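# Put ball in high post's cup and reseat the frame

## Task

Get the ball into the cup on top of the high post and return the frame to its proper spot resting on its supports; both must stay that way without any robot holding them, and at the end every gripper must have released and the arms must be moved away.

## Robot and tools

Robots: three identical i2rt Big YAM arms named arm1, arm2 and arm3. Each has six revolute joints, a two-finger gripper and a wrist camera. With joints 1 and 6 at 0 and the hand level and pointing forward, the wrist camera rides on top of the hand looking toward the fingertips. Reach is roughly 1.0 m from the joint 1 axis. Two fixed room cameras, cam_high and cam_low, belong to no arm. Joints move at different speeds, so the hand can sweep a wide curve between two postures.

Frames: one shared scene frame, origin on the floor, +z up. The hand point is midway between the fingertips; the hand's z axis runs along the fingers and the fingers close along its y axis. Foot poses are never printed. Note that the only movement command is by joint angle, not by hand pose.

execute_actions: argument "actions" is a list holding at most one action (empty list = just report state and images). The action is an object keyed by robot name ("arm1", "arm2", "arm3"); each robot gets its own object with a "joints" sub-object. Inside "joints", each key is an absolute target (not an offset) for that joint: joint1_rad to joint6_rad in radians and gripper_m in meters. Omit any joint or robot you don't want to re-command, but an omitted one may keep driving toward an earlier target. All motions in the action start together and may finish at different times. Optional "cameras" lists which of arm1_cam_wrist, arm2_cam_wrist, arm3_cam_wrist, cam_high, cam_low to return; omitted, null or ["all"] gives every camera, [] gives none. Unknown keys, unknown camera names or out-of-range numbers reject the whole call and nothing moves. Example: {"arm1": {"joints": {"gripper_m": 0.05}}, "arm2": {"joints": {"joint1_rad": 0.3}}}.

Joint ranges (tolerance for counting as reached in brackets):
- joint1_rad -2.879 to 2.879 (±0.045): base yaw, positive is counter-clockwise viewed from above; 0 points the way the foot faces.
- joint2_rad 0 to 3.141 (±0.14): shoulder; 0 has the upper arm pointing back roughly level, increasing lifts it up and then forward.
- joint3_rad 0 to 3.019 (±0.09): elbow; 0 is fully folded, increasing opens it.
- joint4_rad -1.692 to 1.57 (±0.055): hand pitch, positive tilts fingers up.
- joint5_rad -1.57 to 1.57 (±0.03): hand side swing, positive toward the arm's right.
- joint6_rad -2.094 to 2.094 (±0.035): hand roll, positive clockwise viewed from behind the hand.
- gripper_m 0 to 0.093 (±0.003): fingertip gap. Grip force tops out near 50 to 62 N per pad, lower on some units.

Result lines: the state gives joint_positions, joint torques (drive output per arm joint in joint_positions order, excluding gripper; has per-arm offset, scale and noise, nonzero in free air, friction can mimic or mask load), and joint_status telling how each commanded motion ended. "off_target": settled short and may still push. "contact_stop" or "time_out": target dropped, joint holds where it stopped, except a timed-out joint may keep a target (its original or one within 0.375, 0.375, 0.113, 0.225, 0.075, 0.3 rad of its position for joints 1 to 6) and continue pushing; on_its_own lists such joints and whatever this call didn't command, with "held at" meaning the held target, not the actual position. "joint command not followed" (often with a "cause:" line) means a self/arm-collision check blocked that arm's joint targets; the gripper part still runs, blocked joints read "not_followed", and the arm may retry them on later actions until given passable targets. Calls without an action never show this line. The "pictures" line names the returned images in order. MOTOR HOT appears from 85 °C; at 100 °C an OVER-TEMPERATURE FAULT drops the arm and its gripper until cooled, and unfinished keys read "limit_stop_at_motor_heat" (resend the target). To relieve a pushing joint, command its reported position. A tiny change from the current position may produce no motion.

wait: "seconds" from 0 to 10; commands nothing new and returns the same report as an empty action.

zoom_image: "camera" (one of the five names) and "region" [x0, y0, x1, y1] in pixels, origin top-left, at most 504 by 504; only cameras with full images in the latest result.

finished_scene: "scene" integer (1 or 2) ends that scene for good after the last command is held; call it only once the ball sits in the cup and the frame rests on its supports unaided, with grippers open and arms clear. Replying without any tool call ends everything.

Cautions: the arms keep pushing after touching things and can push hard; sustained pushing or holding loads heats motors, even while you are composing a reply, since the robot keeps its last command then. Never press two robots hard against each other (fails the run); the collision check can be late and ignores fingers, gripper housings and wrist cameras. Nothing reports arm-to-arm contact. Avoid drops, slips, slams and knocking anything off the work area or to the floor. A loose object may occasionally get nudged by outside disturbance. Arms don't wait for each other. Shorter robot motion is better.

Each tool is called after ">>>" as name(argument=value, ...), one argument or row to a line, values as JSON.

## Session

>>> execute_actions(
  actions=[],
)

Scene clock: 0.00 s.
Joint torques (N m, as the arm reports them, + toward a larger angle): no reading
Motor temperatures (°C, as the motors report them): arm1=[26 28 27 24 22 23] | arm2=[23 25 28 25 24 26] | arm3=[24 29 25 25 26 24]
arm1.joint_positions: joint1_rad=-0.257 joint2_rad=+0.553 joint3_rad=+1.385 joint4_rad=-1.416 joint5_rad=-0.233 joint6_rad=+0.092 gripper_m=+0.094
arm1.joint_status: not commanded
arm1.hand: x=+1.2474 y=+0.0157 z=+1.3367 quat_wxyz=(+0.048, +0.872, -0.116, -0.474) (m; scene frame)
arm2.joint_positions: joint1_rad=+0.192 joint2_rad=+0.616 joint3_rad=+1.420 joint4_rad=-1.273 joint5_rad=-0.135 joint6_rad=+0.461 gripper_m=+0.094
arm2.joint_status: not commanded
arm2.hand: x=-0.5491 y=+1.0973 z=+1.3885 quat_wxyz=(-0.523, -0.486, -0.699, +0.044) (m; scene frame)
arm3.joint_positions: joint1_rad=+0.353 joint2_rad=+0.658 joint3_rad=+1.337 joint4_rad=-1.272 joint5_rad=-0.049 joint6_rad=+0.284 gripper_m=+0.095
arm3.joint_status: not commanded
arm3.hand: x=-0.6957 y=-0.9953 z=+1.3070 quat_wxyz=(-0.296, +0.484, -0.737, -0.368) (m; scene frame)
pictures: arm1_cam_wrist, arm2_cam_wrist, arm3_cam_wrist, cam_high, cam_low
Images, in order (width x height): arm1_cam_wrist 504x504, arm2_cam_wrist 504x504, arm3_cam_wrist 504x504, cam_high 504x504, cam_low 504x504.

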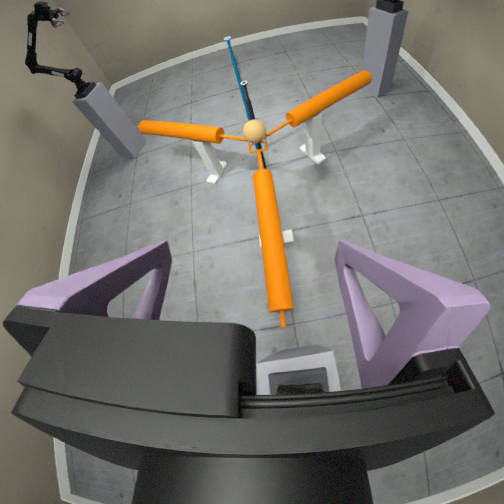

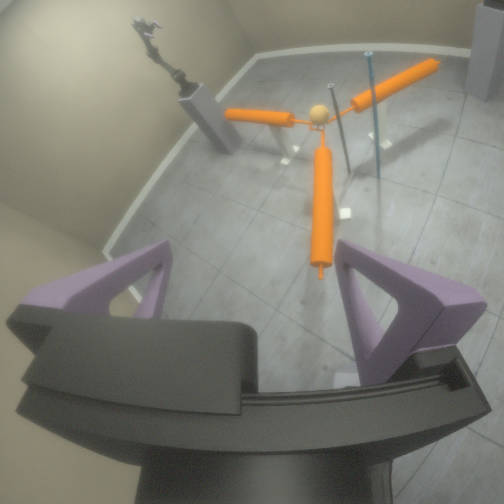

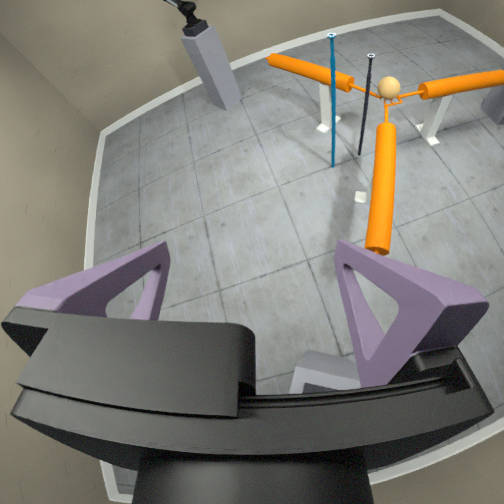

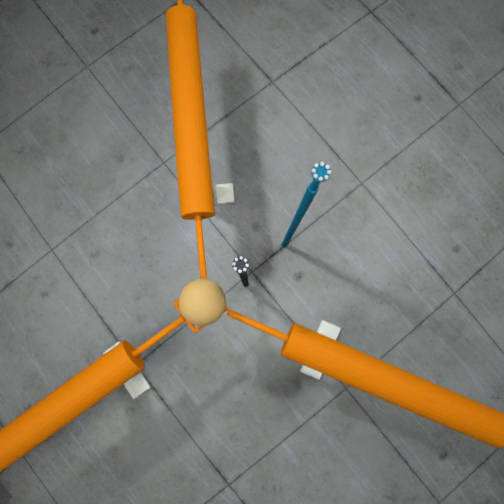

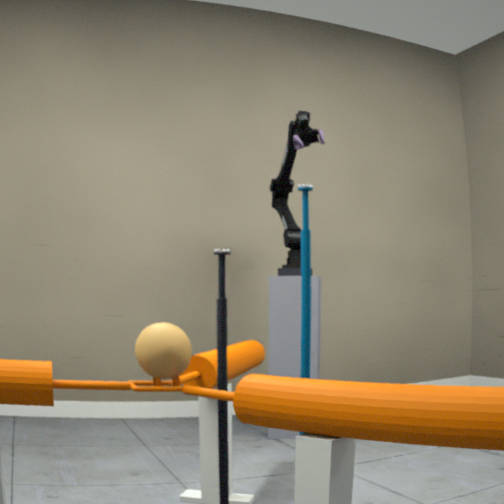

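>>> execute_actions(
  actions=[
    {"arm1":{"joints":{"joint1_rad":0.264,"joint2_rad":2.1,"joint3_rad":0.42,"joint4_rad":0.125,"joint5_rad":0,"joint6_rad":0.3}},"arm2":{"joints":{"joint1_rad":0.424,"joint2_rad":2.4,"joint3_rad":1.47,"joint4_rad":-0.625,"joint5_rad":0,"joint6_rad":0.51}},"arm3":{"joints":{"joint1_rad":-0.2,"joint2_rad":2.3,"joint3_rad":1.36,"joint4_rad":-0.615,"joint5_rad":0,"joint6_rad":-0.1}}},
  ],
)

Scene clock: 25.70 s.
Joint torques (N m, as the arm reports them, + toward a larger angle): arm1=[ -1.02 -10.61  -0.72   0.65   0.16   0.09] | arm2=[  1.36 -19.81   7.02   0.52   0.27   0.25] | arm3=[  0.35 -21.51   7.68   1.03   0.15  -0.15]
Motor temperatures (°C, as the motors report them): arm1=[26 28 29 24 22 23] | arm2=[23 25 32 25 24 26] | arm3=[24 29 28 25 26 24]
arm1.joint_positions: joint1_rad=+0.261 joint2_rad=+2.095 joint3_rad=+0.420 joint4_rad=+0.115 joint5_rad=-0.003 joint6_rad=+0.285 gripper_m=+0.094
arm1.joint_status: all done
arm1.hand: x=+1.2245 y=-0.0480 z=+0.5979 quat_wxyz=(-0.002, +0.999, -0.035, +0.000) (m; scene frame)
arm2.joint_positions: joint1_rad=+0.421 joint2_rad=+2.387 joint3_rad=+1.455 joint4_rad=-0.631 joint5_rad=-0.003 joint6_rad=+0.497 gripper_m=+0.094
arm2.joint_status: all done
arm2.hand: x=-0.2560 y=+0.9256 z=+0.6063 quat_wxyz=(-0.003, -0.527, -0.850, +0.001) (m; scene frame)
arm3.joint_positions: joint1_rad=-0.207 joint2_rad=+2.286 joint3_rad=+1.348 joint4_rad=-0.628 joint5_rad=-0.002 joint6_rad=-0.086 gripper_m=+0.095
arm3.joint_status: all done
arm3.hand: x=-0.3655 y=-0.8400 z=+0.6093 quat_wxyz=(-0.006, +0.455, -0.890, -0.002) (m; scene frame)
pictures: arm1_cam_wrist, arm2_cam_wrist, arm3_cam_wrist, cam_high, cam_low
Images, in order (width x height): arm1_cam_wrist 504x504, arm2_cam_wrist 504x504, arm3_cam_wrist 504x504, cam_high 504x504, cam_low 504x504.

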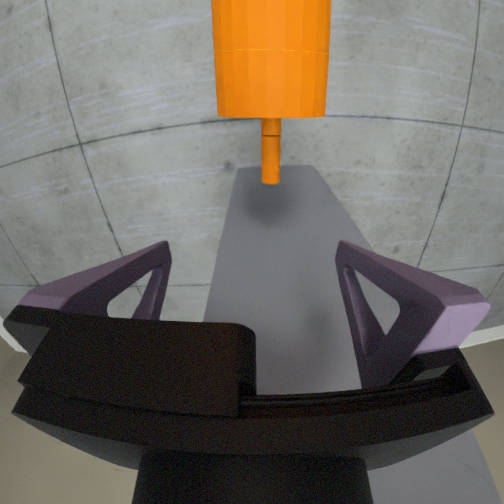

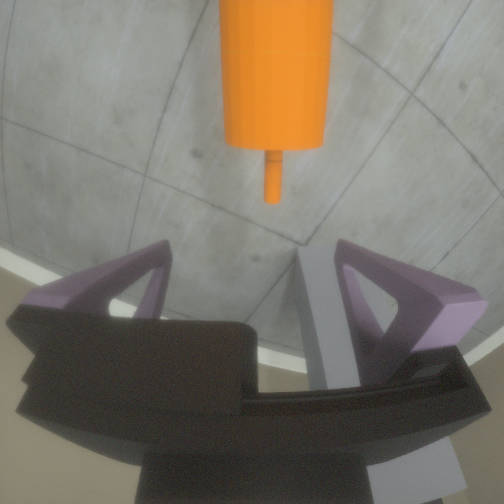

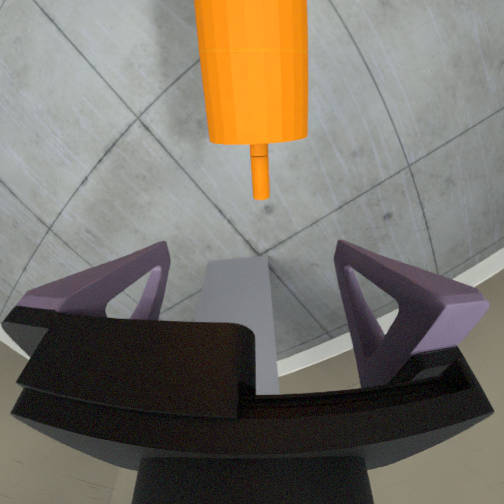

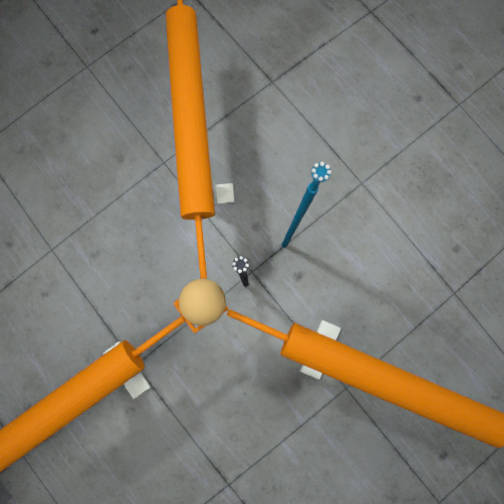

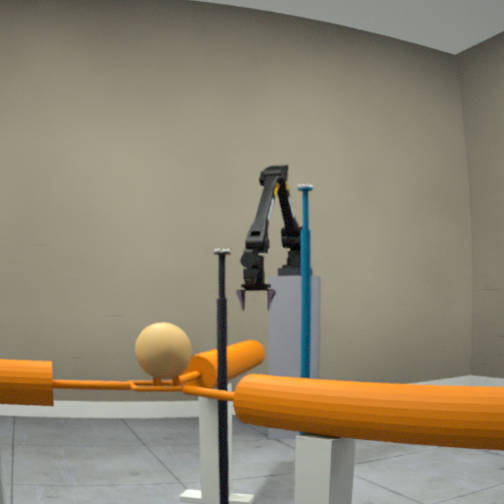

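>>> execute_actions(
  actions=[
    {"arm1":{"joints":{"joint1_rad":0.145,"joint2_rad":2.64,"joint3_rad":0.67,"joint4_rad":0.427,"joint6_rad":0.165}},"arm2":{"joints":{"joint1_rad":0.38,"joint2_rad":2.712,"joint3_rad":1.555,"joint4_rad":-0.395,"joint6_rad":0.45}},"arm3":{"joints":{"joint1_rad":-0.24,"joint2_rad":2.637,"joint3_rad":1.482,"joint4_rad":-0.392,"joint6_rad":-0.15}}},
  ],
  cameras=["arm1_cam_wrist","arm2_cam_wrist","arm3_cam_wrist"],
)

Scene clock: 44.40 s.
Joint torques (N m, as the arm reports them, + toward a larger angle): arm1=[ -1.4  -14.2   -4.24   0.37   0.16  -0.21] | arm2=[  1.35 -19.65   4.52   0.65   0.23  -0.05] | arm3=[ -0.47 -24.47   5.85   0.94   0.14  -0.13]
Motor temperatures (°C, as the motors report them): arm1=[26 28 27 24 22 23] | arm2=[23 27 31 25 24 26] | arm3=[24 31 27 25 26 24]
arm1.joint_positions: joint1_rad=+0.148 joint2_rad=+2.643 joint3_rad=+0.681 joint4_rad=+0.424 joint5_rad=-0.003 joint6_rad=+0.181 gripper_m=+0.094
arm1.joint_status: all done
arm1.hand: x=+1.2062 y=-0.0225 z=+0.4524 quat_wxyz=(-0.001, +0.999, -0.039, -0.010) (m; scene frame)
arm2.joint_positions: joint1_rad=+0.376 joint2_rad=+2.720 joint3_rad=+1.545 joint4_rad=-0.403 joint5_rad=-0.002 joint6_rad=+0.463 gripper_m=+0.094
arm2.joint_status: all done
arm2.hand: x=-0.2984 y=+0.9244 z=+0.4438 quat_wxyz=(+0.004, -0.531, -0.847, +0.001) (m; scene frame)
arm3.joint_positions: joint1_rad=-0.239 joint2_rad=+2.646 joint3_rad=+1.467 joint4_rad=-0.405 joint5_rad=-0.002 joint6_rad=-0.136 gripper_m=+0.095
arm3.joint_status: all done
arm3.hand: x=-0.3640 y=-0.8645 z=+0.4432 quat_wxyz=(+0.003, +0.463, -0.886, +0.001) (m; scene frame)
pictures: arm1_cam_wrist, arm2_cam_wrist, arm3_cam_wrist
Images, in order (width x height): arm1_cam_wrist 504x504, arm2_cam_wrist 504x504, arm3_cam_wrist 504x504.

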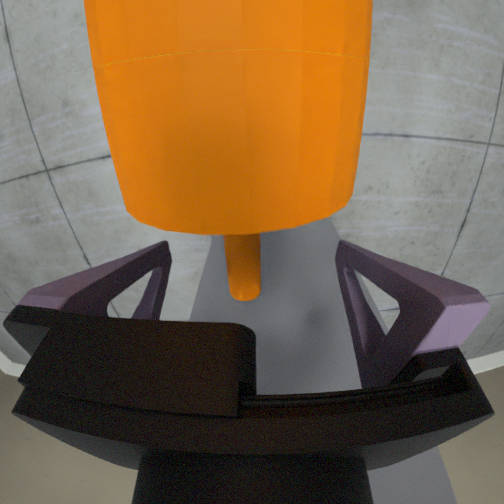

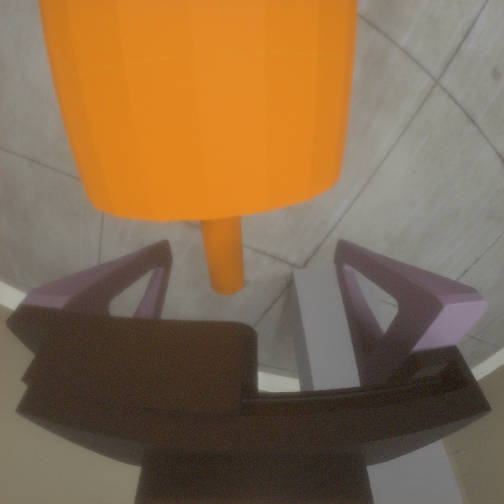

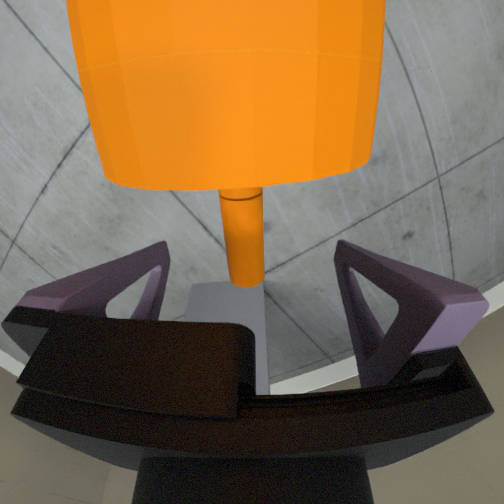

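>>> execute_actions(
  actions=[
    {"arm1":{"joints":{"joint1_rad":0.175,"joint2_rad":2.719,"joint3_rad":0.715,"joint4_rad":0.45}},"arm2":{"joints":{"joint1_rad":0.405,"joint2_rad":2.76,"joint3_rad":1.605,"joint4_rad":-0.378}},"arm3":{"joints":{"joint1_rad":-0.212,"joint2_rad":2.684,"joint3_rad":1.522,"joint4_rad":-0.365}}},
  ],
  cameras=["arm1_cam_wrist","arm2_cam_wrist","arm3_cam_wrist"],
)

Scene clock: 55.17 s.
Joint torques (N m, as the arm reports them, + toward a larger angle): arm1=[ -0.18 -12.91  -3.43   0.52   0.16  -0.21] | arm2=[  0.48 -17.8    5.92   0.71   0.21  -0.03] | arm3=[ -0.21 -21.21   6.15   1.01   0.14  -0.15]
Motor temperatures (°C, as the motors report them): arm1=[26 28 27 24 22 23] | arm2=[23 29 31 25 24 26] | arm3=[24 32 27 25 26 24]
arm1.joint_positions: joint1_rad=+0.159 joint2_rad=+2.714 joint3_rad=+0.712 joint4_rad=+0.442 joint5_rad=-0.003 joint6_rad=+0.180 gripper_m=+0.094
arm1.joint_status: all done
arm1.hand: x=+1.2179 y=-0.0237 z=+0.4324 quat_wxyz=(-0.002, +0.999, -0.034, +0.000) (m; scene frame)
arm2.joint_positions: joint1_rad=+0.404 joint2_rad=+2.723 joint3_rad=+1.584 joint4_rad=-0.385 joint5_rad=-0.002 joint6_rad=+0.462 gripper_m=+0.094
arm2.joint_status: all done
arm2.hand: x=-0.2684 y=+0.9215 z=+0.4484 quat_wxyz=(-0.022, -0.519, -0.855, +0.003) (m; scene frame)
arm3.joint_positions: joint1_rad=-0.215 joint2_rad=+2.649 joint3_rad=+1.509 joint4_rad=-0.377 joint5_rad=-0.002 joint6_rad=-0.136 gripper_m=+0.095
arm3.joint_status: all done
arm3.hand: x=-0.3532 y=-0.8332 z=+0.4488 quat_wxyz=(-0.029, +0.473, -0.880, -0.011) (m; scene frame)
pictures: arm1_cam_wrist, arm2_cam_wrist, arm3_cam_wrist
Images, in order (width x height): arm1_cam_wrist 504x504, arm2_cam_wrist 504x504, arm3_cam_wrist 504x504.

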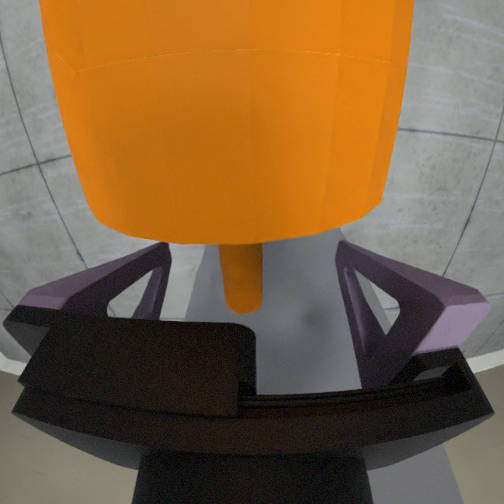

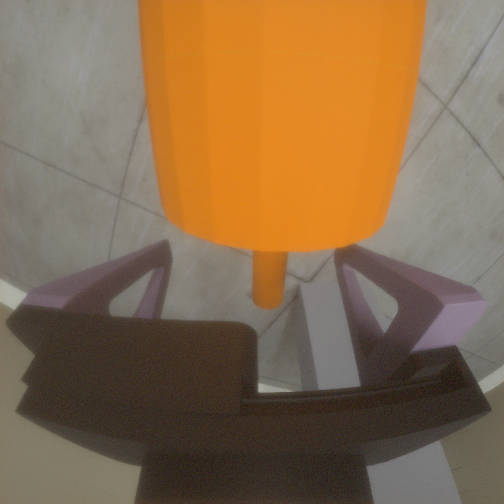

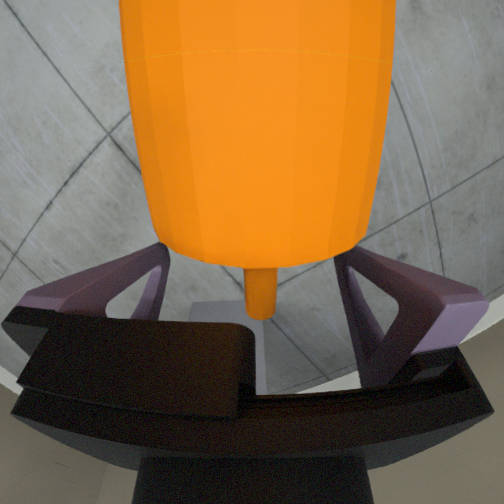

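>>> execute_actions(
  actions=[
    {"arm1":{"joints":{"joint1_rad":0.195}},"arm2":{"joints":{"joint2_rad":2.785}},"arm3":{"joints":{"joint2_rad":2.71}}},
  ],
  cameras=["arm1_cam_wrist","arm2_cam_wrist","arm3_cam_wrist"],
)

Scene clock: 59.90 s.
Joint torques (N m, as the arm reports them, + toward a larger angle): arm1=[ -0.32 -13.06  -3.61   0.55   0.15  -0.21] | arm2=[  1.16 -17.48   5.44   0.71   0.22  -0.03] | arm3=[ -0.06 -21.27   5.81   1.     0.14  -0.15]
Motor temperatures (°C, as the motors report them): arm1=[26 28 27 24 22 23] | arm2=[23 29 31 25 24 26] | arm3=[24 32 27 25 26 24]
arm1.joint_positions: joint1_rad=+0.181 joint2_rad=+2.714 joint3_rad=+0.712 joint4_rad=+0.442 joint5_rad=-0.003 joint6_rad=+0.180 gripper_m=+0.094
arm1.joint_status: all done
arm1.hand: x=+1.2185 y=-0.0289 z=+0.4323 quat_wxyz=(-0.002, +1.000, -0.023, +0.000) (m; scene frame)
arm2.joint_positions: joint1_rad=+0.404 joint2_rad=+2.752 joint3_rad=+1.584 joint4_rad=-0.385 joint5_rad=-0.002 joint6_rad=+0.462 gripper_m=+0.094
arm2.joint_status: all done
arm2.hand: x=-0.2807 y=+0.9304 z=+0.4324 quat_wxyz=(-0.007, -0.519, -0.855, +0.002) (m; scene frame)
arm3.joint_positions: joint1_rad=-0.215 joint2_rad=+2.681 joint3_rad=+1.509 joint4_rad=-0.377 joint5_rad=-0.002 joint6_rad=-0.136 gripper_m=+0.095
arm3.joint_status: all done
arm3.hand: x=-0.3633 y=-0.8447 z=+0.4317 quat_wxyz=(-0.014, +0.473, -0.881, -0.005) (m; scene frame)
pictures: arm1_cam_wrist, arm2_cam_wrist, arm3_cam_wrist
Images, in order (width x height): arm1_cam_wrist 504x504, arm2_cam_wrist 504x504, arm3_cam_wrist 504x504.

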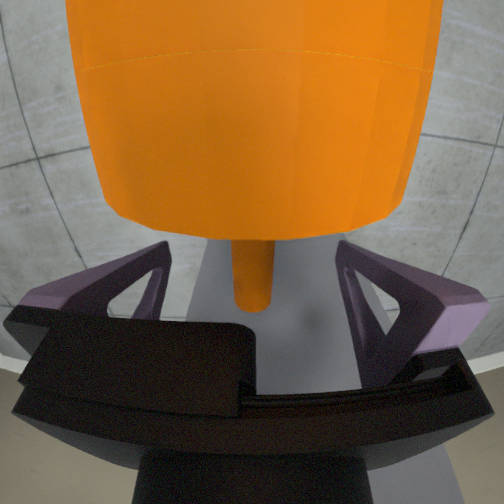

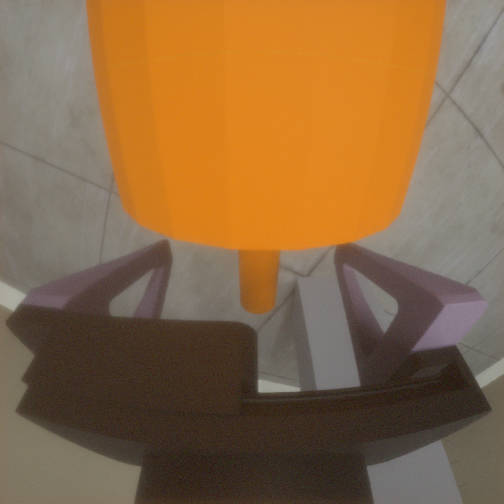

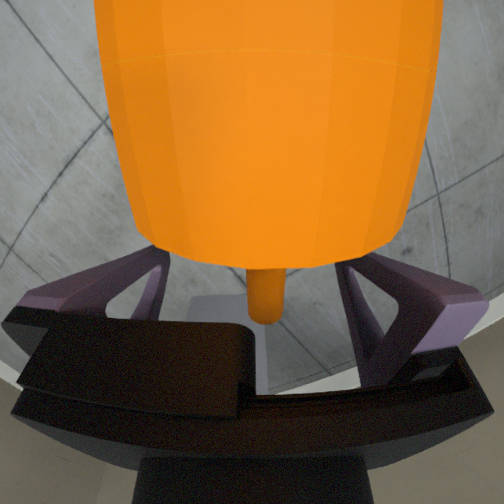

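>>> execute_actions(
  actions=[
    {"arm1":{"joints":{"gripper_m":0.0}},"arm2":{"joints":{"gripper_m":0.0,"joint1_rad":0.395}},"arm3":{"joints":{"gripper_m":0.0,"joint1_rad":-0.23}}},
  ],
  cameras=["cam_high","cam_low"],
)

Scene clock: 67.03 s.
Joint torques (N m, as the arm reports them, + toward a larger angle): arm1=[ -0.34 -13.06  -3.61   0.49   0.27  -0.21] | arm2=[  0.57 -17.86   5.55   0.67   0.16  -0.03] | arm3=[ -1.02 -21.44   5.79   0.95   0.    -0.02]
Motor temperatures (°C, as the motors report them): arm1=[26 28 27 24 22 23] | arm2=[23 29 31 25 24 26] | arm3=[24 32 27 25 26 24]
arm1.joint_positions: joint1_rad=+0.182 joint2_rad=+2.714 joint3_rad=+0.712 joint4_rad=+0.443 joint5_rad=-0.006 joint6_rad=+0.180 gripper_m=+0.019
arm1.joint_status: gripper_m off_target (ended at +0.019, target +0.000)
arm1.hand: x=+1.2184 y=-0.0297 z=+0.4323 quat_wxyz=(+0.000, +1.000, -0.022, +0.000) (m; scene frame)
arm2.joint_positions: joint1_rad=+0.402 joint2_rad=+2.752 joint3_rad=+1.584 joint4_rad=-0.385 joint5_rad=+0.000 joint6_rad=+0.462 gripper_m=+0.019
arm2.joint_status: gripper_m off_target (ended at +0.019, target +0.000); the others done
arm2.hand: x=-0.2816 y=+0.9291 z=+0.4324 quat_wxyz=(-0.007, -0.520, -0.854, +0.003) (m; scene frame)
arm3.joint_positions: joint1_rad=-0.223 joint2_rad=+2.681 joint3_rad=+1.509 joint4_rad=-0.375 joint5_rad=+0.002 joint6_rad=-0.150 gripper_m=+0.019
arm3.joint_status: gripper_m off_target (ended at +0.019, target +0.000); the others done
arm3.hand: x=-0.3591 y=-0.8474 z=+0.4317 quat_wxyz=(-0.016, +0.476, -0.879, -0.004) (m; scene frame)
pictures: cam_high, cam_low
Images, in order (width x height): cam_high 504x504, cam_low 504x504.

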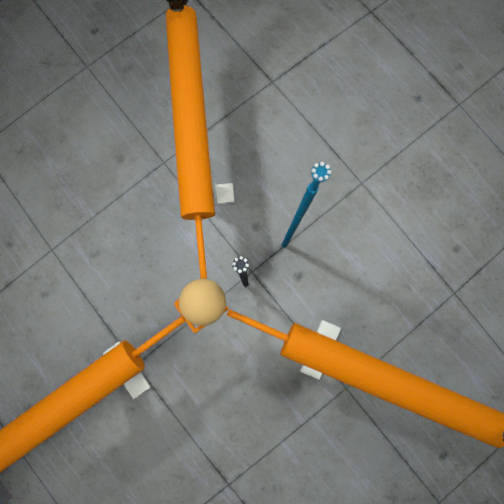

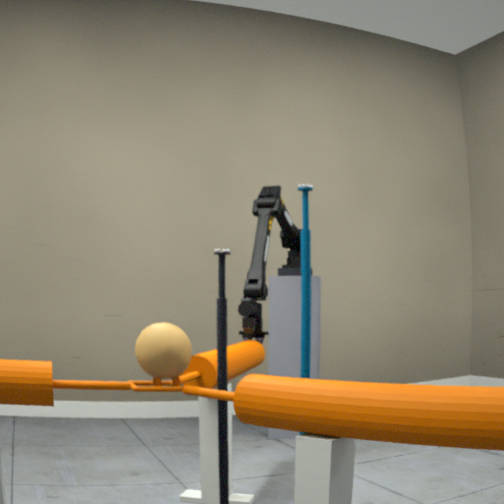

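>>> execute_actions(
  actions=[
    {"arm1":{"joints":{"joint1_rad":0.182,"joint2_rad":2.284,"joint3_rad":0.488,"joint4_rad":0.235}},"arm2":{"joints":{"joint1_rad":0.402,"joint2_rad":2.46,"joint3_rad":1.403,"joint4_rad":-0.5}},"arm3":{"joints":{"joint2_rad":2.391,"joint3_rad":1.357,"joint4_rad":-0.517}}},
  ],
  cameras=[],
)

>>> execute_actions(
  actions=[
    {"arm1":{"joints":{"joint2_rad":1.742,"joint3_rad":0.389,"joint4_rad":-0.208}},"arm2":{"joints":{"joint2_rad":2.205,"joint3_rad":1.331,"joint4_rad":-0.685}},"arm3":{"joints":{"joint2_rad":2.14,"joint3_rad":1.305,"joint4_rad":-0.718}}},
  ],
  cameras=["cam_low"],
)

>>> execute_actions(
  actions=[
    {"arm1":{"joints":{"joint2_rad":1.255,"joint3_rad":0.48,"joint4_rad":-0.768}},"arm2":{"joints":{"joint2_rad":1.992,"joint3_rad":1.39,"joint4_rad":-0.925}},"arm3":{"joints":{"joint2_rad":1.936,"joint3_rad":1.375,"joint4_rad":-0.97}}},
  ],
  cameras=[],
)

>>> execute_actions(
  actions=[
    {"arm1":{"joints":{"joint2_rad":0.993,"joint3_rad":0.715,"joint4_rad":-1.255}},"arm2":{"joints":{"joint2_rad":1.833,"joint3_rad":1.535,"joint4_rad":-1.22}},"arm3":{"joints":{"joint2_rad":1.79,"joint3_rad":1.538,"joint4_rad":-1.272}}},
  ],
  cameras=["cam_high","cam_low"],
)

Scene clock: 99.80 s.
Joint torques (N m, as the arm reports them, + toward a larger angle): arm1=[ -1.35 -13.18  -2.8   -0.03   0.19  -0.21] | arm2=[  1.83 -20.16   4.27  -0.1   -0.01   0.03] | arm3=[ -0.99 -24.16   5.8   -0.32   0.11   0.03]
Motor temperatures (°C, as the motors report them): arm1=[26 29 27 24 23 23] | arm2=[23 30 30 25 24 26] | arm3=[24 32 26 25 26 24]
arm1.joint_positions: joint1_rad=+0.182 joint2_rad=+2.301 joint3_rad=+0.498 joint4_rad=+0.244 joint5_rad=-0.003 joint6_rad=+0.180 gripper_m=+0.019
arm1.joint_status: all done
arm1.hand: x=+1.2153 y=-0.0305 z=+0.5492 quat_wxyz=(-0.002, +1.000, -0.022, +0.000) (m; scene frame)
arm2.joint_positions: joint1_rad=+0.395 joint2_rad=+2.473 joint3_rad=+1.409 joint4_rad=-0.490 joint5_rad=+0.004 joint6_rad=+0.457 gripper_m=+0.019
arm2.joint_status: all done
arm2.hand: x=-0.2847 y=+0.9264 z=+0.5505 quat_wxyz=(-0.007, -0.520, -0.854, +0.005) (m; scene frame)
arm3.joint_positions: joint1_rad=-0.225 joint2_rad=+2.404 joint3_rad=+1.356 joint4_rad=-0.498 joint5_rad=-0.002 joint6_rad=-0.154 gripper_m=+0.019
arm3.joint_status: all done
arm3.hand: x=-0.3605 y=-0.8492 z=+0.5496 quat_wxyz=(-0.015, +0.477, -0.879, -0.006) (m; scene frame)
pictures: none
No camera images: the call's "cameras" was empty. Leave "cameras" out to get every camera's image.

Scene clock: 100.97 s.
Joint torques (N m, as the arm reports them, + toward a larger angle): arm1=[ -1.15 -10.65   2.06  -0.31   0.14  -0.21] | arm2=[  2.26 -19.46   5.76  -0.03  -0.09   0.03] | arm3=[ -0.63 -22.94   7.65  -0.25   0.17   0.02]
Motor temperatures (°C, as the motors report them): arm1=[26 29 27 24 23 23] | arm2=[23 30 30 25 24 26] | arm3=[24 32 26 25 26 24]
arm1.joint_positions: joint1_rad=+0.182 joint2_rad=+1.758 joint3_rad=+0.396 joint4_rad=-0.194 joint5_rad=-0.002 joint6_rad=+0.180 gripper_m=+0.019
arm1.joint_status: all done
arm1.hand: x=+1.2120 y=-0.0316 z=+0.6698 quat_wxyz=(-0.002, +1.000, -0.022, -0.002) (m; scene frame)
arm2.joint_positions: joint1_rad=+0.392 joint2_rad=+2.216 joint3_rad=+1.335 joint4_rad=-0.678 joint5_rad=+0.006 joint6_rad=+0.455 gripper_m=+0.019
arm2.joint_status: all done
arm2.hand: x=-0.2856 y=+0.9254 z=+0.6705 quat_wxyz=(-0.005, -0.521, -0.854, +0.006) (m; scene frame)
arm3.joint_positions: joint1_rad=-0.225 joint2_rad=+2.150 joint3_rad=+1.302 joint4_rad=-0.699 joint5_rad=-0.002 joint6_rad=-0.154 gripper_m=+0.019
arm3.joint_status: all done
arm3.hand: x=-0.3611 y=-0.8495 z=+0.6697 quat_wxyz=(-0.015, +0.477, -0.879, -0.006) (m; scene frame)
pictures: cam_low
Images, in order (width x height): cam_low 504x504.

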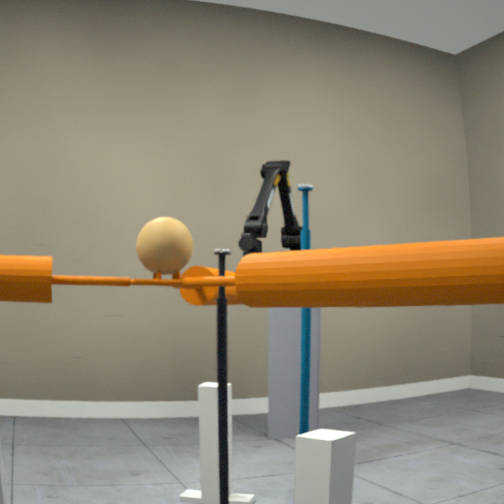

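Scene clock: 102.17 s.
Joint torques (N m, as the arm reports them, + toward a larger angle): arm1=[-1.24 -7.3   9.5  -1.24  0.1  -0.2 ] | arm2=[  2.16 -17.24  10.86  -0.23  -0.08   0.1 ] | arm3=[ -1.32 -21.44  11.79  -0.42   0.14  -0.01]
Motor temperatures (°C, as the motors report them): arm1=[26 28 27 24 23 23] | arm2=[23 30 31 25 24 26] | arm3=[24 32 27 25 26 24]
arm1.joint_positions: joint1_rad=+0.182 joint2_rad=+1.266 joint3_rad=+0.455 joint4_rad=-0.731 joint5_rad=-0.001 joint6_rad=+0.180 gripper_m=+0.019
arm1.joint_status: all done
arm1.hand: x=+1.2091 y=-0.0326 z=+0.7889 quat_wxyz=(-0.002, +1.000, -0.022, -0.009) (m; scene frame)
arm2.joint_positions: joint1_rad=+0.390 joint2_rad=+1.995 joint3_rad=+1.349 joint4_rad=-0.908 joint5_rad=+0.006 joint6_rad=+0.449 gripper_m=+0.019
arm2.joint_status: all done
arm2.hand: x=-0.2868 y=+0.9251 z=+0.7907 quat_wxyz=(-0.007, -0.519, -0.854, +0.006) (m; scene frame)
arm3.joint_positions: joint1_rad=-0.221 joint2_rad=+1.943 joint3_rad=+1.345 joint4_rad=-0.948 joint5_rad=-0.002 joint6_rad=-0.151 gripper_m=+0.019
arm3.joint_status: all done
arm3.hand: x=-0.3632 y=-0.8487 z=+0.7893 quat_wxyz=(-0.015, +0.477, -0.879, -0.006) (m; scene frame)
pictures: none
No camera images: the call's "cameras" was empty. Leave "cameras" out to get every camera's image.

Scene clock: 103.27 s.
Joint torques (N m, as the arm reports them, + toward a larger angle): arm1=[-1.21 -5.48 14.67 -1.74  0.11 -0.21] | arm2=[  2.11 -18.14  12.72  -0.41  -0.05   0.1 ] | arm3=[ -1.09 -21.44  13.53  -0.68   0.13  -0.03]
Motor temperatures (°C, as the motors report them): arm1=[26 28 27 24 23 23] | arm2=[23 30 31 25 24 26] | arm3=[24 32 27 25 26 24]
arm1.joint_positions: joint1_rad=+0.182 joint2_rad=+1.002 joint3_rad=+0.662 joint4_rad=-1.206 joint5_rad=-0.001 joint6_rad=+0.180 gripper_m=+0.019
arm1.joint_status: all done
arm1.hand: x=+1.2095 y=-0.0334 z=+0.9124 quat_wxyz=(-0.002, +1.000, -0.022, -0.007) (m; scene frame)
arm2.joint_positions: joint1_rad=+0.390 joint2_rad=+1.844 joint3_rad=+1.487 joint4_rad=-1.199 joint5_rad=+0.005 joint6_rad=+0.449 gripper_m=+0.019
arm2.joint_status: all done
arm2.hand: x=-0.2847 y=+0.9245 z=+0.9159 quat_wxyz=(-0.006, -0.520, -0.854, +0.006) (m; scene frame)
arm3.joint_positions: joint1_rad=-0.222 joint2_rad=+1.806 joint3_rad=+1.502 joint4_rad=-1.243 joint5_rad=-0.001 joint6_rad=-0.151 gripper_m=+0.019
arm3.joint_status: all done
arm3.hand: x=-0.3622 y=-0.8481 z=+0.9148 quat_wxyz=(-0.015, +0.477, -0.879, -0.006) (m; scene frame)
pictures: cam_high, cam_low
Images, in order (width x height): cam_high 504x504, cam_low 504x504.

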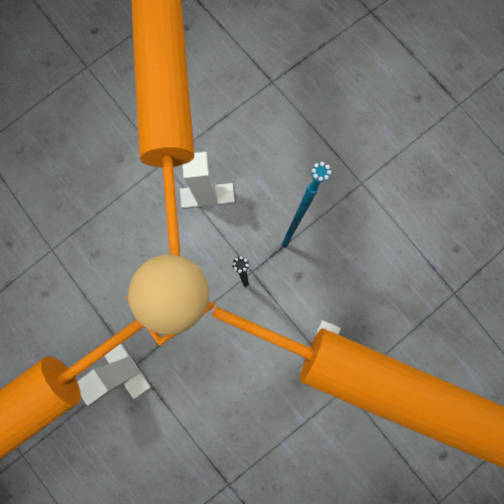

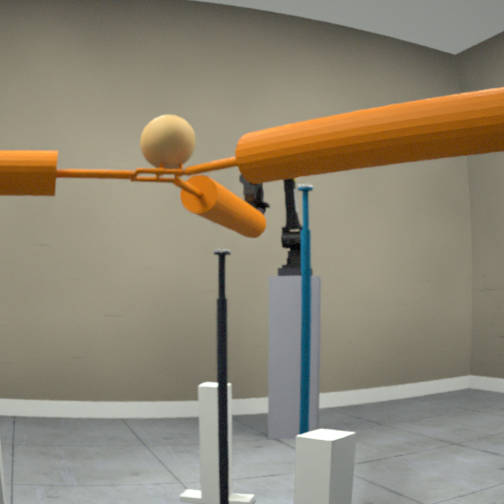

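>>> execute_actions(
  actions=[
    {"arm1":{"joints":{"joint1_rad":0.115,"joint2_rad":1.51,"joint3_rad":1.17,"joint4_rad":-1.18,"joint6_rad":0.12}},"arm2":{"joints":{"joint1_rad":0.125,"joint2_rad":1.495,"joint3_rad":1.07,"joint4_rad":-1.115,"joint6_rad":0.18}},"arm3":{"joints":{"joint1_rad":0.11,"joint2_rad":1.533,"joint3_rad":1.197,"joint4_rad":-1.188,"joint6_rad":0.183}}},
  ],
  cameras=["cam_high","cam_low"],
)

Scene clock: 116.07 s.
Joint torques (N m, as the arm reports them, + toward a larger angle): arm1=[ -2.24 -16.55  13.5   -1.06   0.14  -0.25] | arm2=[  1.72 -12.52   8.34   0.26   0.02   0.04] | arm3=[ -0.66 -17.01  10.96   0.09  -0.09  -0.02]
Motor temperatures (°C, as the motors report them): arm1=[26 28 31 24 22 23] | arm2=[23 30 35 25 24 26] | arm3=[24 32 29 25 26 24]
arm1.joint_positions: joint1_rad=+0.129 joint2_rad=+1.534 joint3_rad=+1.127 joint4_rad=-1.146 joint5_rad=-0.003 joint6_rad=+0.137 gripper_m=+0.019
arm1.joint_status: all done
arm1.hand: x=+1.0192 y=-0.0366 z=+0.9119 quat_wxyz=(-0.002, +1.000, -0.027, -0.004) (m; scene frame)
arm2.joint_positions: joint1_rad=+0.117 joint2_rad=+1.510 joint3_rad=+1.071 joint4_rad=-1.113 joint5_rad=+0.003 joint6_rad=+0.185 gripper_m=+0.019
arm2.joint_status: all done
arm2.hand: x=-0.4712 y=+0.9245 z=+0.9240 quat_wxyz=(-0.008, -0.523, -0.852, +0.007) (m; scene frame)
arm3.joint_positions: joint1_rad=+0.113 joint2_rad=+1.552 joint3_rad=+1.187 joint4_rad=-1.178 joint5_rad=+0.006 joint6_rad=+0.182 gripper_m=+0.019
arm3.joint_status: all done
arm3.hand: x=-0.5540 y=-0.8447 z=+0.9188 quat_wxyz=(-0.016, +0.478, -0.878, -0.007) (m; scene frame)
pictures: cam_high, cam_low
Images, in order (width x height): cam_high 504x504, cam_low 504x504.

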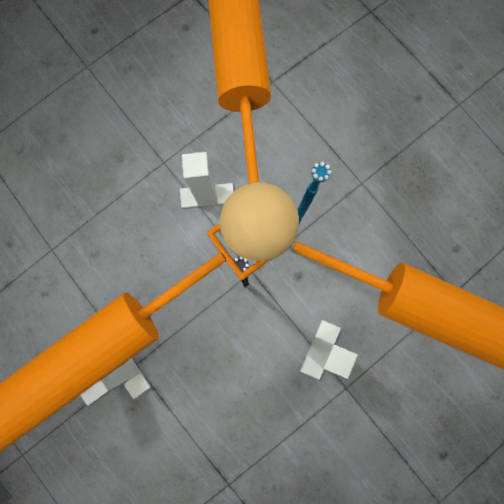

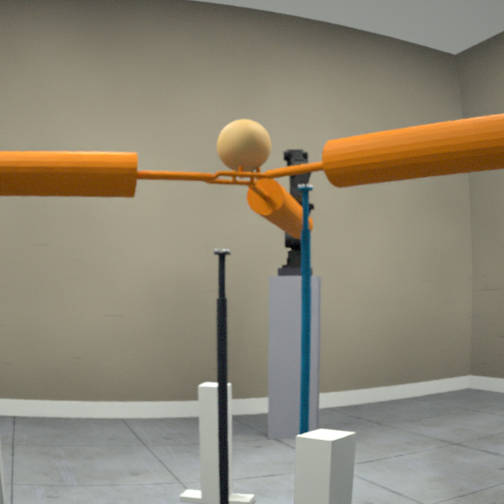

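>>> execute_actions(
  actions=[
    {"arm1":{"joints":{"joint1_rad":0.13,"joint2_rad":1.91,"joint3_rad":1.73,"joint4_rad":-1.33,"joint6_rad":0.135}},"arm2":{"joints":{"joint1_rad":-0.28,"joint2_rad":1.345,"joint3_rad":0.915,"joint4_rad":-1.115,"joint6_rad":-0.225}},"arm3":{"joints":{"joint1_rad":0.485,"joint2_rad":1.395,"joint3_rad":1.05,"joint4_rad":-1.182,"joint6_rad":0.555}}},
  ],
  cameras=["cam_high","cam_low"],
)

>>> zoom_image(
  camera="cam_low",
  region=[240, 110, 370, 240],
)

Scene clock: 134.93 s.
Joint torques (N m, as the arm reports them, + toward a larger angle): arm1=[ -1.55 -25.39  15.5   -0.65   0.15  -0.08] | arm2=[  0.51 -10.78   8.04  -0.4    0.36  -0.08] | arm3=[  1.03 -15.22  10.86  -0.23  -0.52   0.15]
Motor temperatures (°C, as the motors report them): arm1=[26 29 32 24 22 23] | arm2=[23 29 33 25 24 26] | arm3=[24 31 29 25 26 24]
arm1.joint_positions: joint1_rad=+0.134 joint2_rad=+1.940 joint3_rad=+1.670 joint4_rad=-1.311 joint5_rad=-0.003 joint6_rad=+0.137 gripper_m=+0.019
arm1.joint_status: all done
arm1.hand: x=+0.8637 y=-0.0528 z=+0.9065 quat_wxyz=(-0.004, +1.000, -0.024, +0.011) (m; scene frame)
arm2.joint_positions: joint1_rad=-0.275 joint2_rad=+1.368 joint3_rad=+0.921 joint4_rad=-1.092 joint5_rad=-0.008 joint6_rad=-0.209 gripper_m=+0.019
arm2.joint_status: all done
arm2.hand: x=-0.6288 y=+0.9042 z=+0.9245 quat_wxyz=(-0.014, -0.522, -0.853, +0.010) (m; scene frame)
arm3.joint_positions: joint1_rad=+0.467 joint2_rad=+1.420 joint3_rad=+1.040 joint4_rad=-1.164 joint5_rad=+0.018 joint6_rad=+0.535 gripper_m=+0.019
arm3.joint_status: all done
arm3.hand: x=-0.7072 y=-0.8633 z=+0.9173 quat_wxyz=(-0.018, +0.478, -0.878, -0.008) (m; scene frame)
pictures: cam_high, cam_low
Images, in order (width x height): cam_high 504x504, cam_low 504x504.

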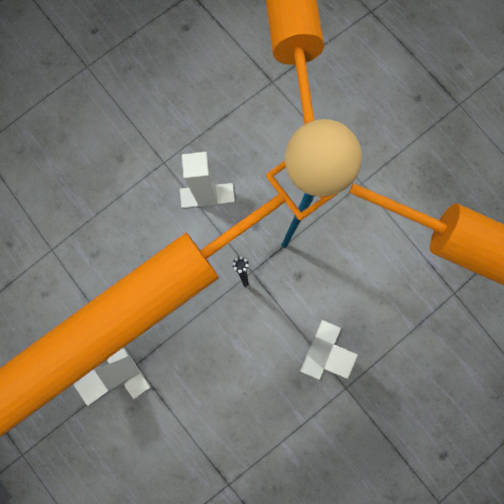

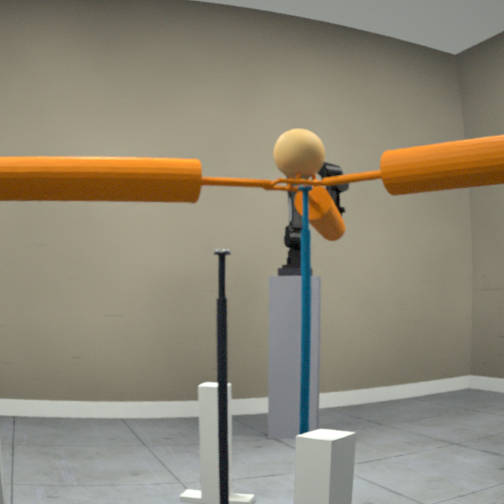

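Region (240, 110, 370, 240) of cam_low's 504x504 image, scaled by 3.877, with more detail than that image has.

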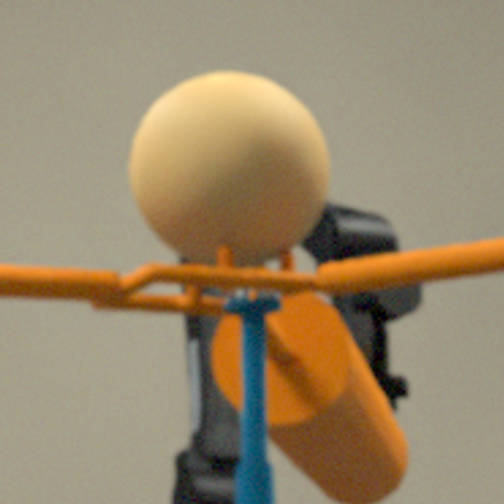

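>>> execute_actions(
  actions=[
    {"arm1":{"joints":{"joint2_rad":1.94,"joint3_rad":1.79,"joint4_rad":-1.345}},"arm2":{"joints":{"joint1_rad":-0.325,"joint6_rad":-0.26}},"arm3":{"joints":{"joint1_rad":0.528,"joint2_rad":1.38,"joint6_rad":0.59}}},
  ],
  cameras=["cam_high","cam_low"],
)

>>> zoom_image(
  camera="cam_low",
  region=[240, 110, 370, 240],
)

Scene clock: 145.87 s.
Joint torques (N m, as the arm reports them, + toward a larger angle): arm1=[ -1.64 -25.83  16.28  -1.01   0.15  -0.1 ] | arm2=[  0.52 -10.67   8.28  -0.36   0.39  -0.02] | arm3=[  1.05 -16.48  11.19  -0.3   -0.51   0.11]
Motor temperatures (°C, as the motors report them): arm1=[26 30 33 24 22 23] | arm2=[23 28 33 25 24 26] | arm3=[24 31 29 25 26 24]
arm1.joint_positions: joint1_rad=+0.134 joint2_rad=+1.973 joint3_rad=+1.721 joint4_rad=-1.315 joint5_rad=-0.003 joint6_rad=+0.137 gripper_m=+0.019
arm1.joint_status: all done
arm1.hand: x=+0.8479 y=-0.0542 z=+0.9063 quat_wxyz=(-0.003, +1.000, -0.024, +0.004) (m; scene frame)
arm2.joint_positions: joint1_rad=-0.317 joint2_rad=+1.368 joint3_rad=+0.918 joint4_rad=-1.095 joint5_rad=-0.008 joint6_rad=-0.249 gripper_m=+0.019
arm2.joint_status: all done
arm2.hand: x=-0.6442 y=+0.9030 z=+0.9232 quat_wxyz=(-0.011, -0.523, -0.852, +0.008) (m; scene frame)
arm3.joint_positions: joint1_rad=+0.507 joint2_rad=+1.420 joint3_rad=+1.037 joint4_rad=-1.164 joint5_rad=+0.018 joint6_rad=+0.574 gripper_m=+0.019
arm3.joint_status: all done
arm3.hand: x=-0.7230 y=-0.8642 z=+0.9159 quat_wxyz=(-0.017, +0.479, -0.878, -0.007) (m; scene frame)
pictures: cam_high, cam_low
Images, in order (width x height): cam_high 504x504, cam_low 504x504.

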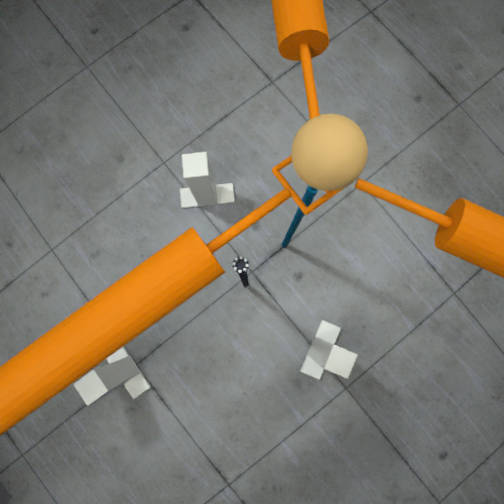

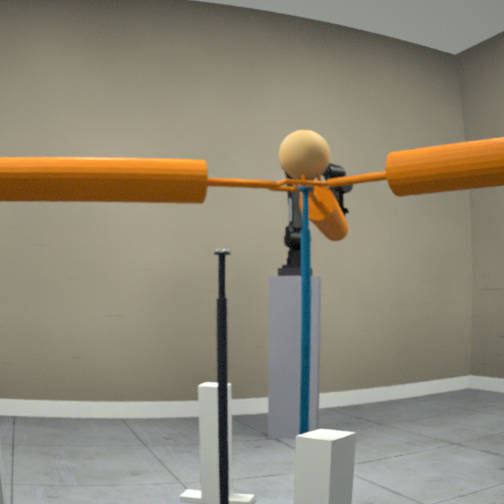

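Region (240, 110, 370, 240) of cam_low's 504x504 image, scaled by 3.877, with more detail than that image has.

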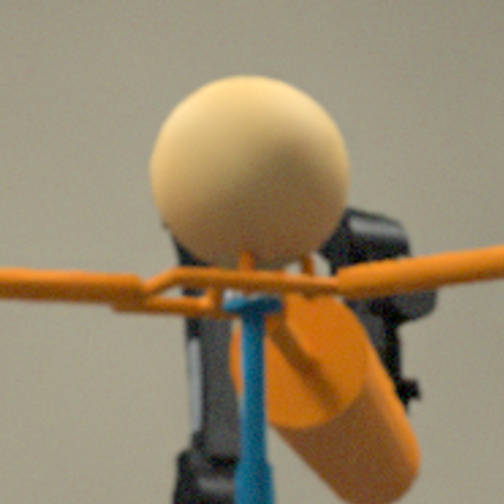

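>>> execute_actions(
  actions=[
    {"arm1":{"joints":{"joint2_rad":1.965,"joint3_rad":1.685,"joint4_rad":-1.255}},"arm2":{"joints":{"joint2_rad":1.405,"joint3_rad":0.862,"joint4_rad":-1.01}},"arm3":{"joints":{"joint2_rad":1.44,"joint3_rad":0.99,"joint4_rad":-1.08}}},
  ],
  cameras=["cam_low"],
)

>>> execute_actions(
  actions=[
    {"arm1":{"joints":{"joint2_rad":2.005,"joint3_rad":1.632,"joint4_rad":-1.17}},"arm2":{"joints":{"joint2_rad":1.475,"joint3_rad":0.808,"joint4_rad":-0.89}},"arm3":{"joints":{"joint2_rad":1.498,"joint3_rad":0.93,"joint4_rad":-0.963}}},
  ],
  cameras=["cam_high","cam_low"],
)

>>> zoom_image(
  camera="cam_low",
  region=[240, 110, 370, 240],
)

Scene clock: 160.33 s.
Joint torques (N m, as the arm reports them, + toward a larger angle): arm1=[ -1.58 -26.31  10.16   0.25   0.21  -0.08] | arm2=[ 0.68 -9.71  7.46  0.37  0.28  0.02] | arm3=[  1.06 -13.39  10.27   0.55  -0.52   0.1 ]
Motor temperatures (°C, as the motors report them): arm1=[26 31 35 24 22 23] | arm2=[23 28 33 25 24 26] | arm3=[24 31 29 25 27 24]
arm1.joint_positions: joint1_rad=+0.134 joint2_rad=+1.996 joint3_rad=+1.686 joint4_rad=-1.254 joint5_rad=-0.004 joint6_rad=+0.137 gripper_m=+0.019
arm1.joint_status: all done
arm1.hand: x=+0.8462 y=-0.0545 z=+0.8803 quat_wxyz=(-0.002, +1.000, -0.024, +0.002) (m; scene frame)
arm2.joint_positions: joint1_rad=-0.320 joint2_rad=+1.407 joint3_rad=+0.870 joint4_rad=-1.005 joint5_rad=-0.005 joint6_rad=-0.252 gripper_m=+0.019
arm2.joint_status: all done
arm2.hand: x=-0.6459 y=+0.9023 z=+0.8942 quat_wxyz=(-0.011, -0.523, -0.852, +0.011) (m; scene frame)
arm3.joint_positions: joint1_rad=+0.510 joint2_rad=+1.445 joint3_rad=+0.983 joint4_rad=-1.081 joint5_rad=+0.018 joint6_rad=+0.575 gripper_m=+0.019
arm3.joint_status: all done
arm3.hand: x=-0.7237 y=-0.8657 z=+0.8882 quat_wxyz=(-0.018, +0.479, -0.878, -0.009) (m; scene frame)
pictures: cam_low
Images, in order (width x height): cam_low 504x504.

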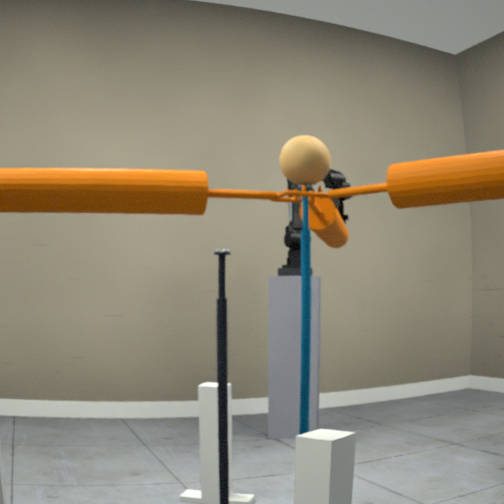

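Scene clock: 161.17 s.
Joint torques (N m, as the arm reports them, + toward a larger angle): arm1=[ -1.67 -25.89   9.4   -0.14   0.23  -0.08] | arm2=[  0.06 -10.34   6.87   0.24   0.27   0.02] | arm3=[  0.87 -13.92   9.6    0.48  -0.48   0.11]
Motor temperatures (°C, as the motors report them): arm1=[26 31 35 24 22 23] | arm2=[23 28 33 25 24 26] | arm3=[24 31 29 25 27 24]
arm1.joint_positions: joint1_rad=+0.134 joint2_rad=+2.037 joint3_rad=+1.636 joint4_rad=-1.163 joint5_rad=-0.004 joint6_rad=+0.137 gripper_m=+0.019
arm1.joint_status: all done
arm1.hand: x=+0.8461 y=-0.0541 z=+0.8380 quat_wxyz=(-0.002, +1.000, -0.024, +0.003) (m; scene frame)
arm2.joint_positions: joint1_rad=-0.320 joint2_rad=+1.480 joint3_rad=+0.816 joint4_rad=-0.885 joint5_rad=-0.006 joint6_rad=-0.252 gripper_m=+0.019
arm2.joint_status: all done
arm2.hand: x=-0.6462 y=+0.9031 z=+0.8529 quat_wxyz=(-0.009, -0.523, -0.852, +0.008) (m; scene frame)
arm3.joint_positions: joint1_rad=+0.510 joint2_rad=+1.507 joint3_rad=+0.923 joint4_rad=-0.964 joint5_rad=+0.017 joint6_rad=+0.575 gripper_m=+0.019
arm3.joint_status: all done
arm3.hand: x=-0.7236 y=-0.8662 z=+0.8461 quat_wxyz=(-0.017, +0.479, -0.878, -0.007) (m; scene frame)
pictures: cam_high, cam_low
Images, in order (width x height): cam_high 504x504, cam_low 504x504.

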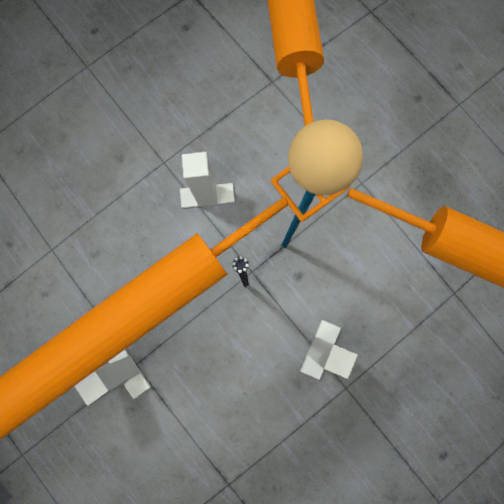

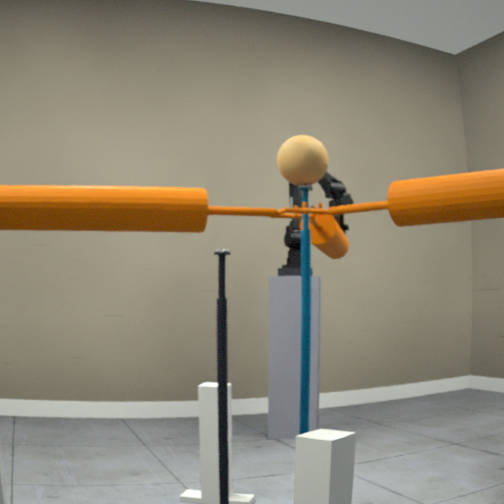

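Region (240, 110, 370, 240) of cam_low's 504x504 image, scaled by 3.877, with more detail than that image has.

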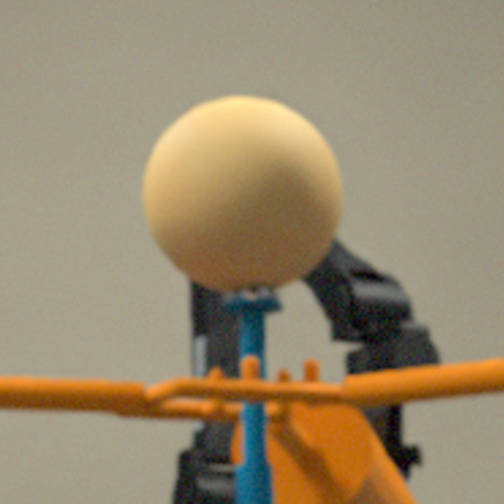

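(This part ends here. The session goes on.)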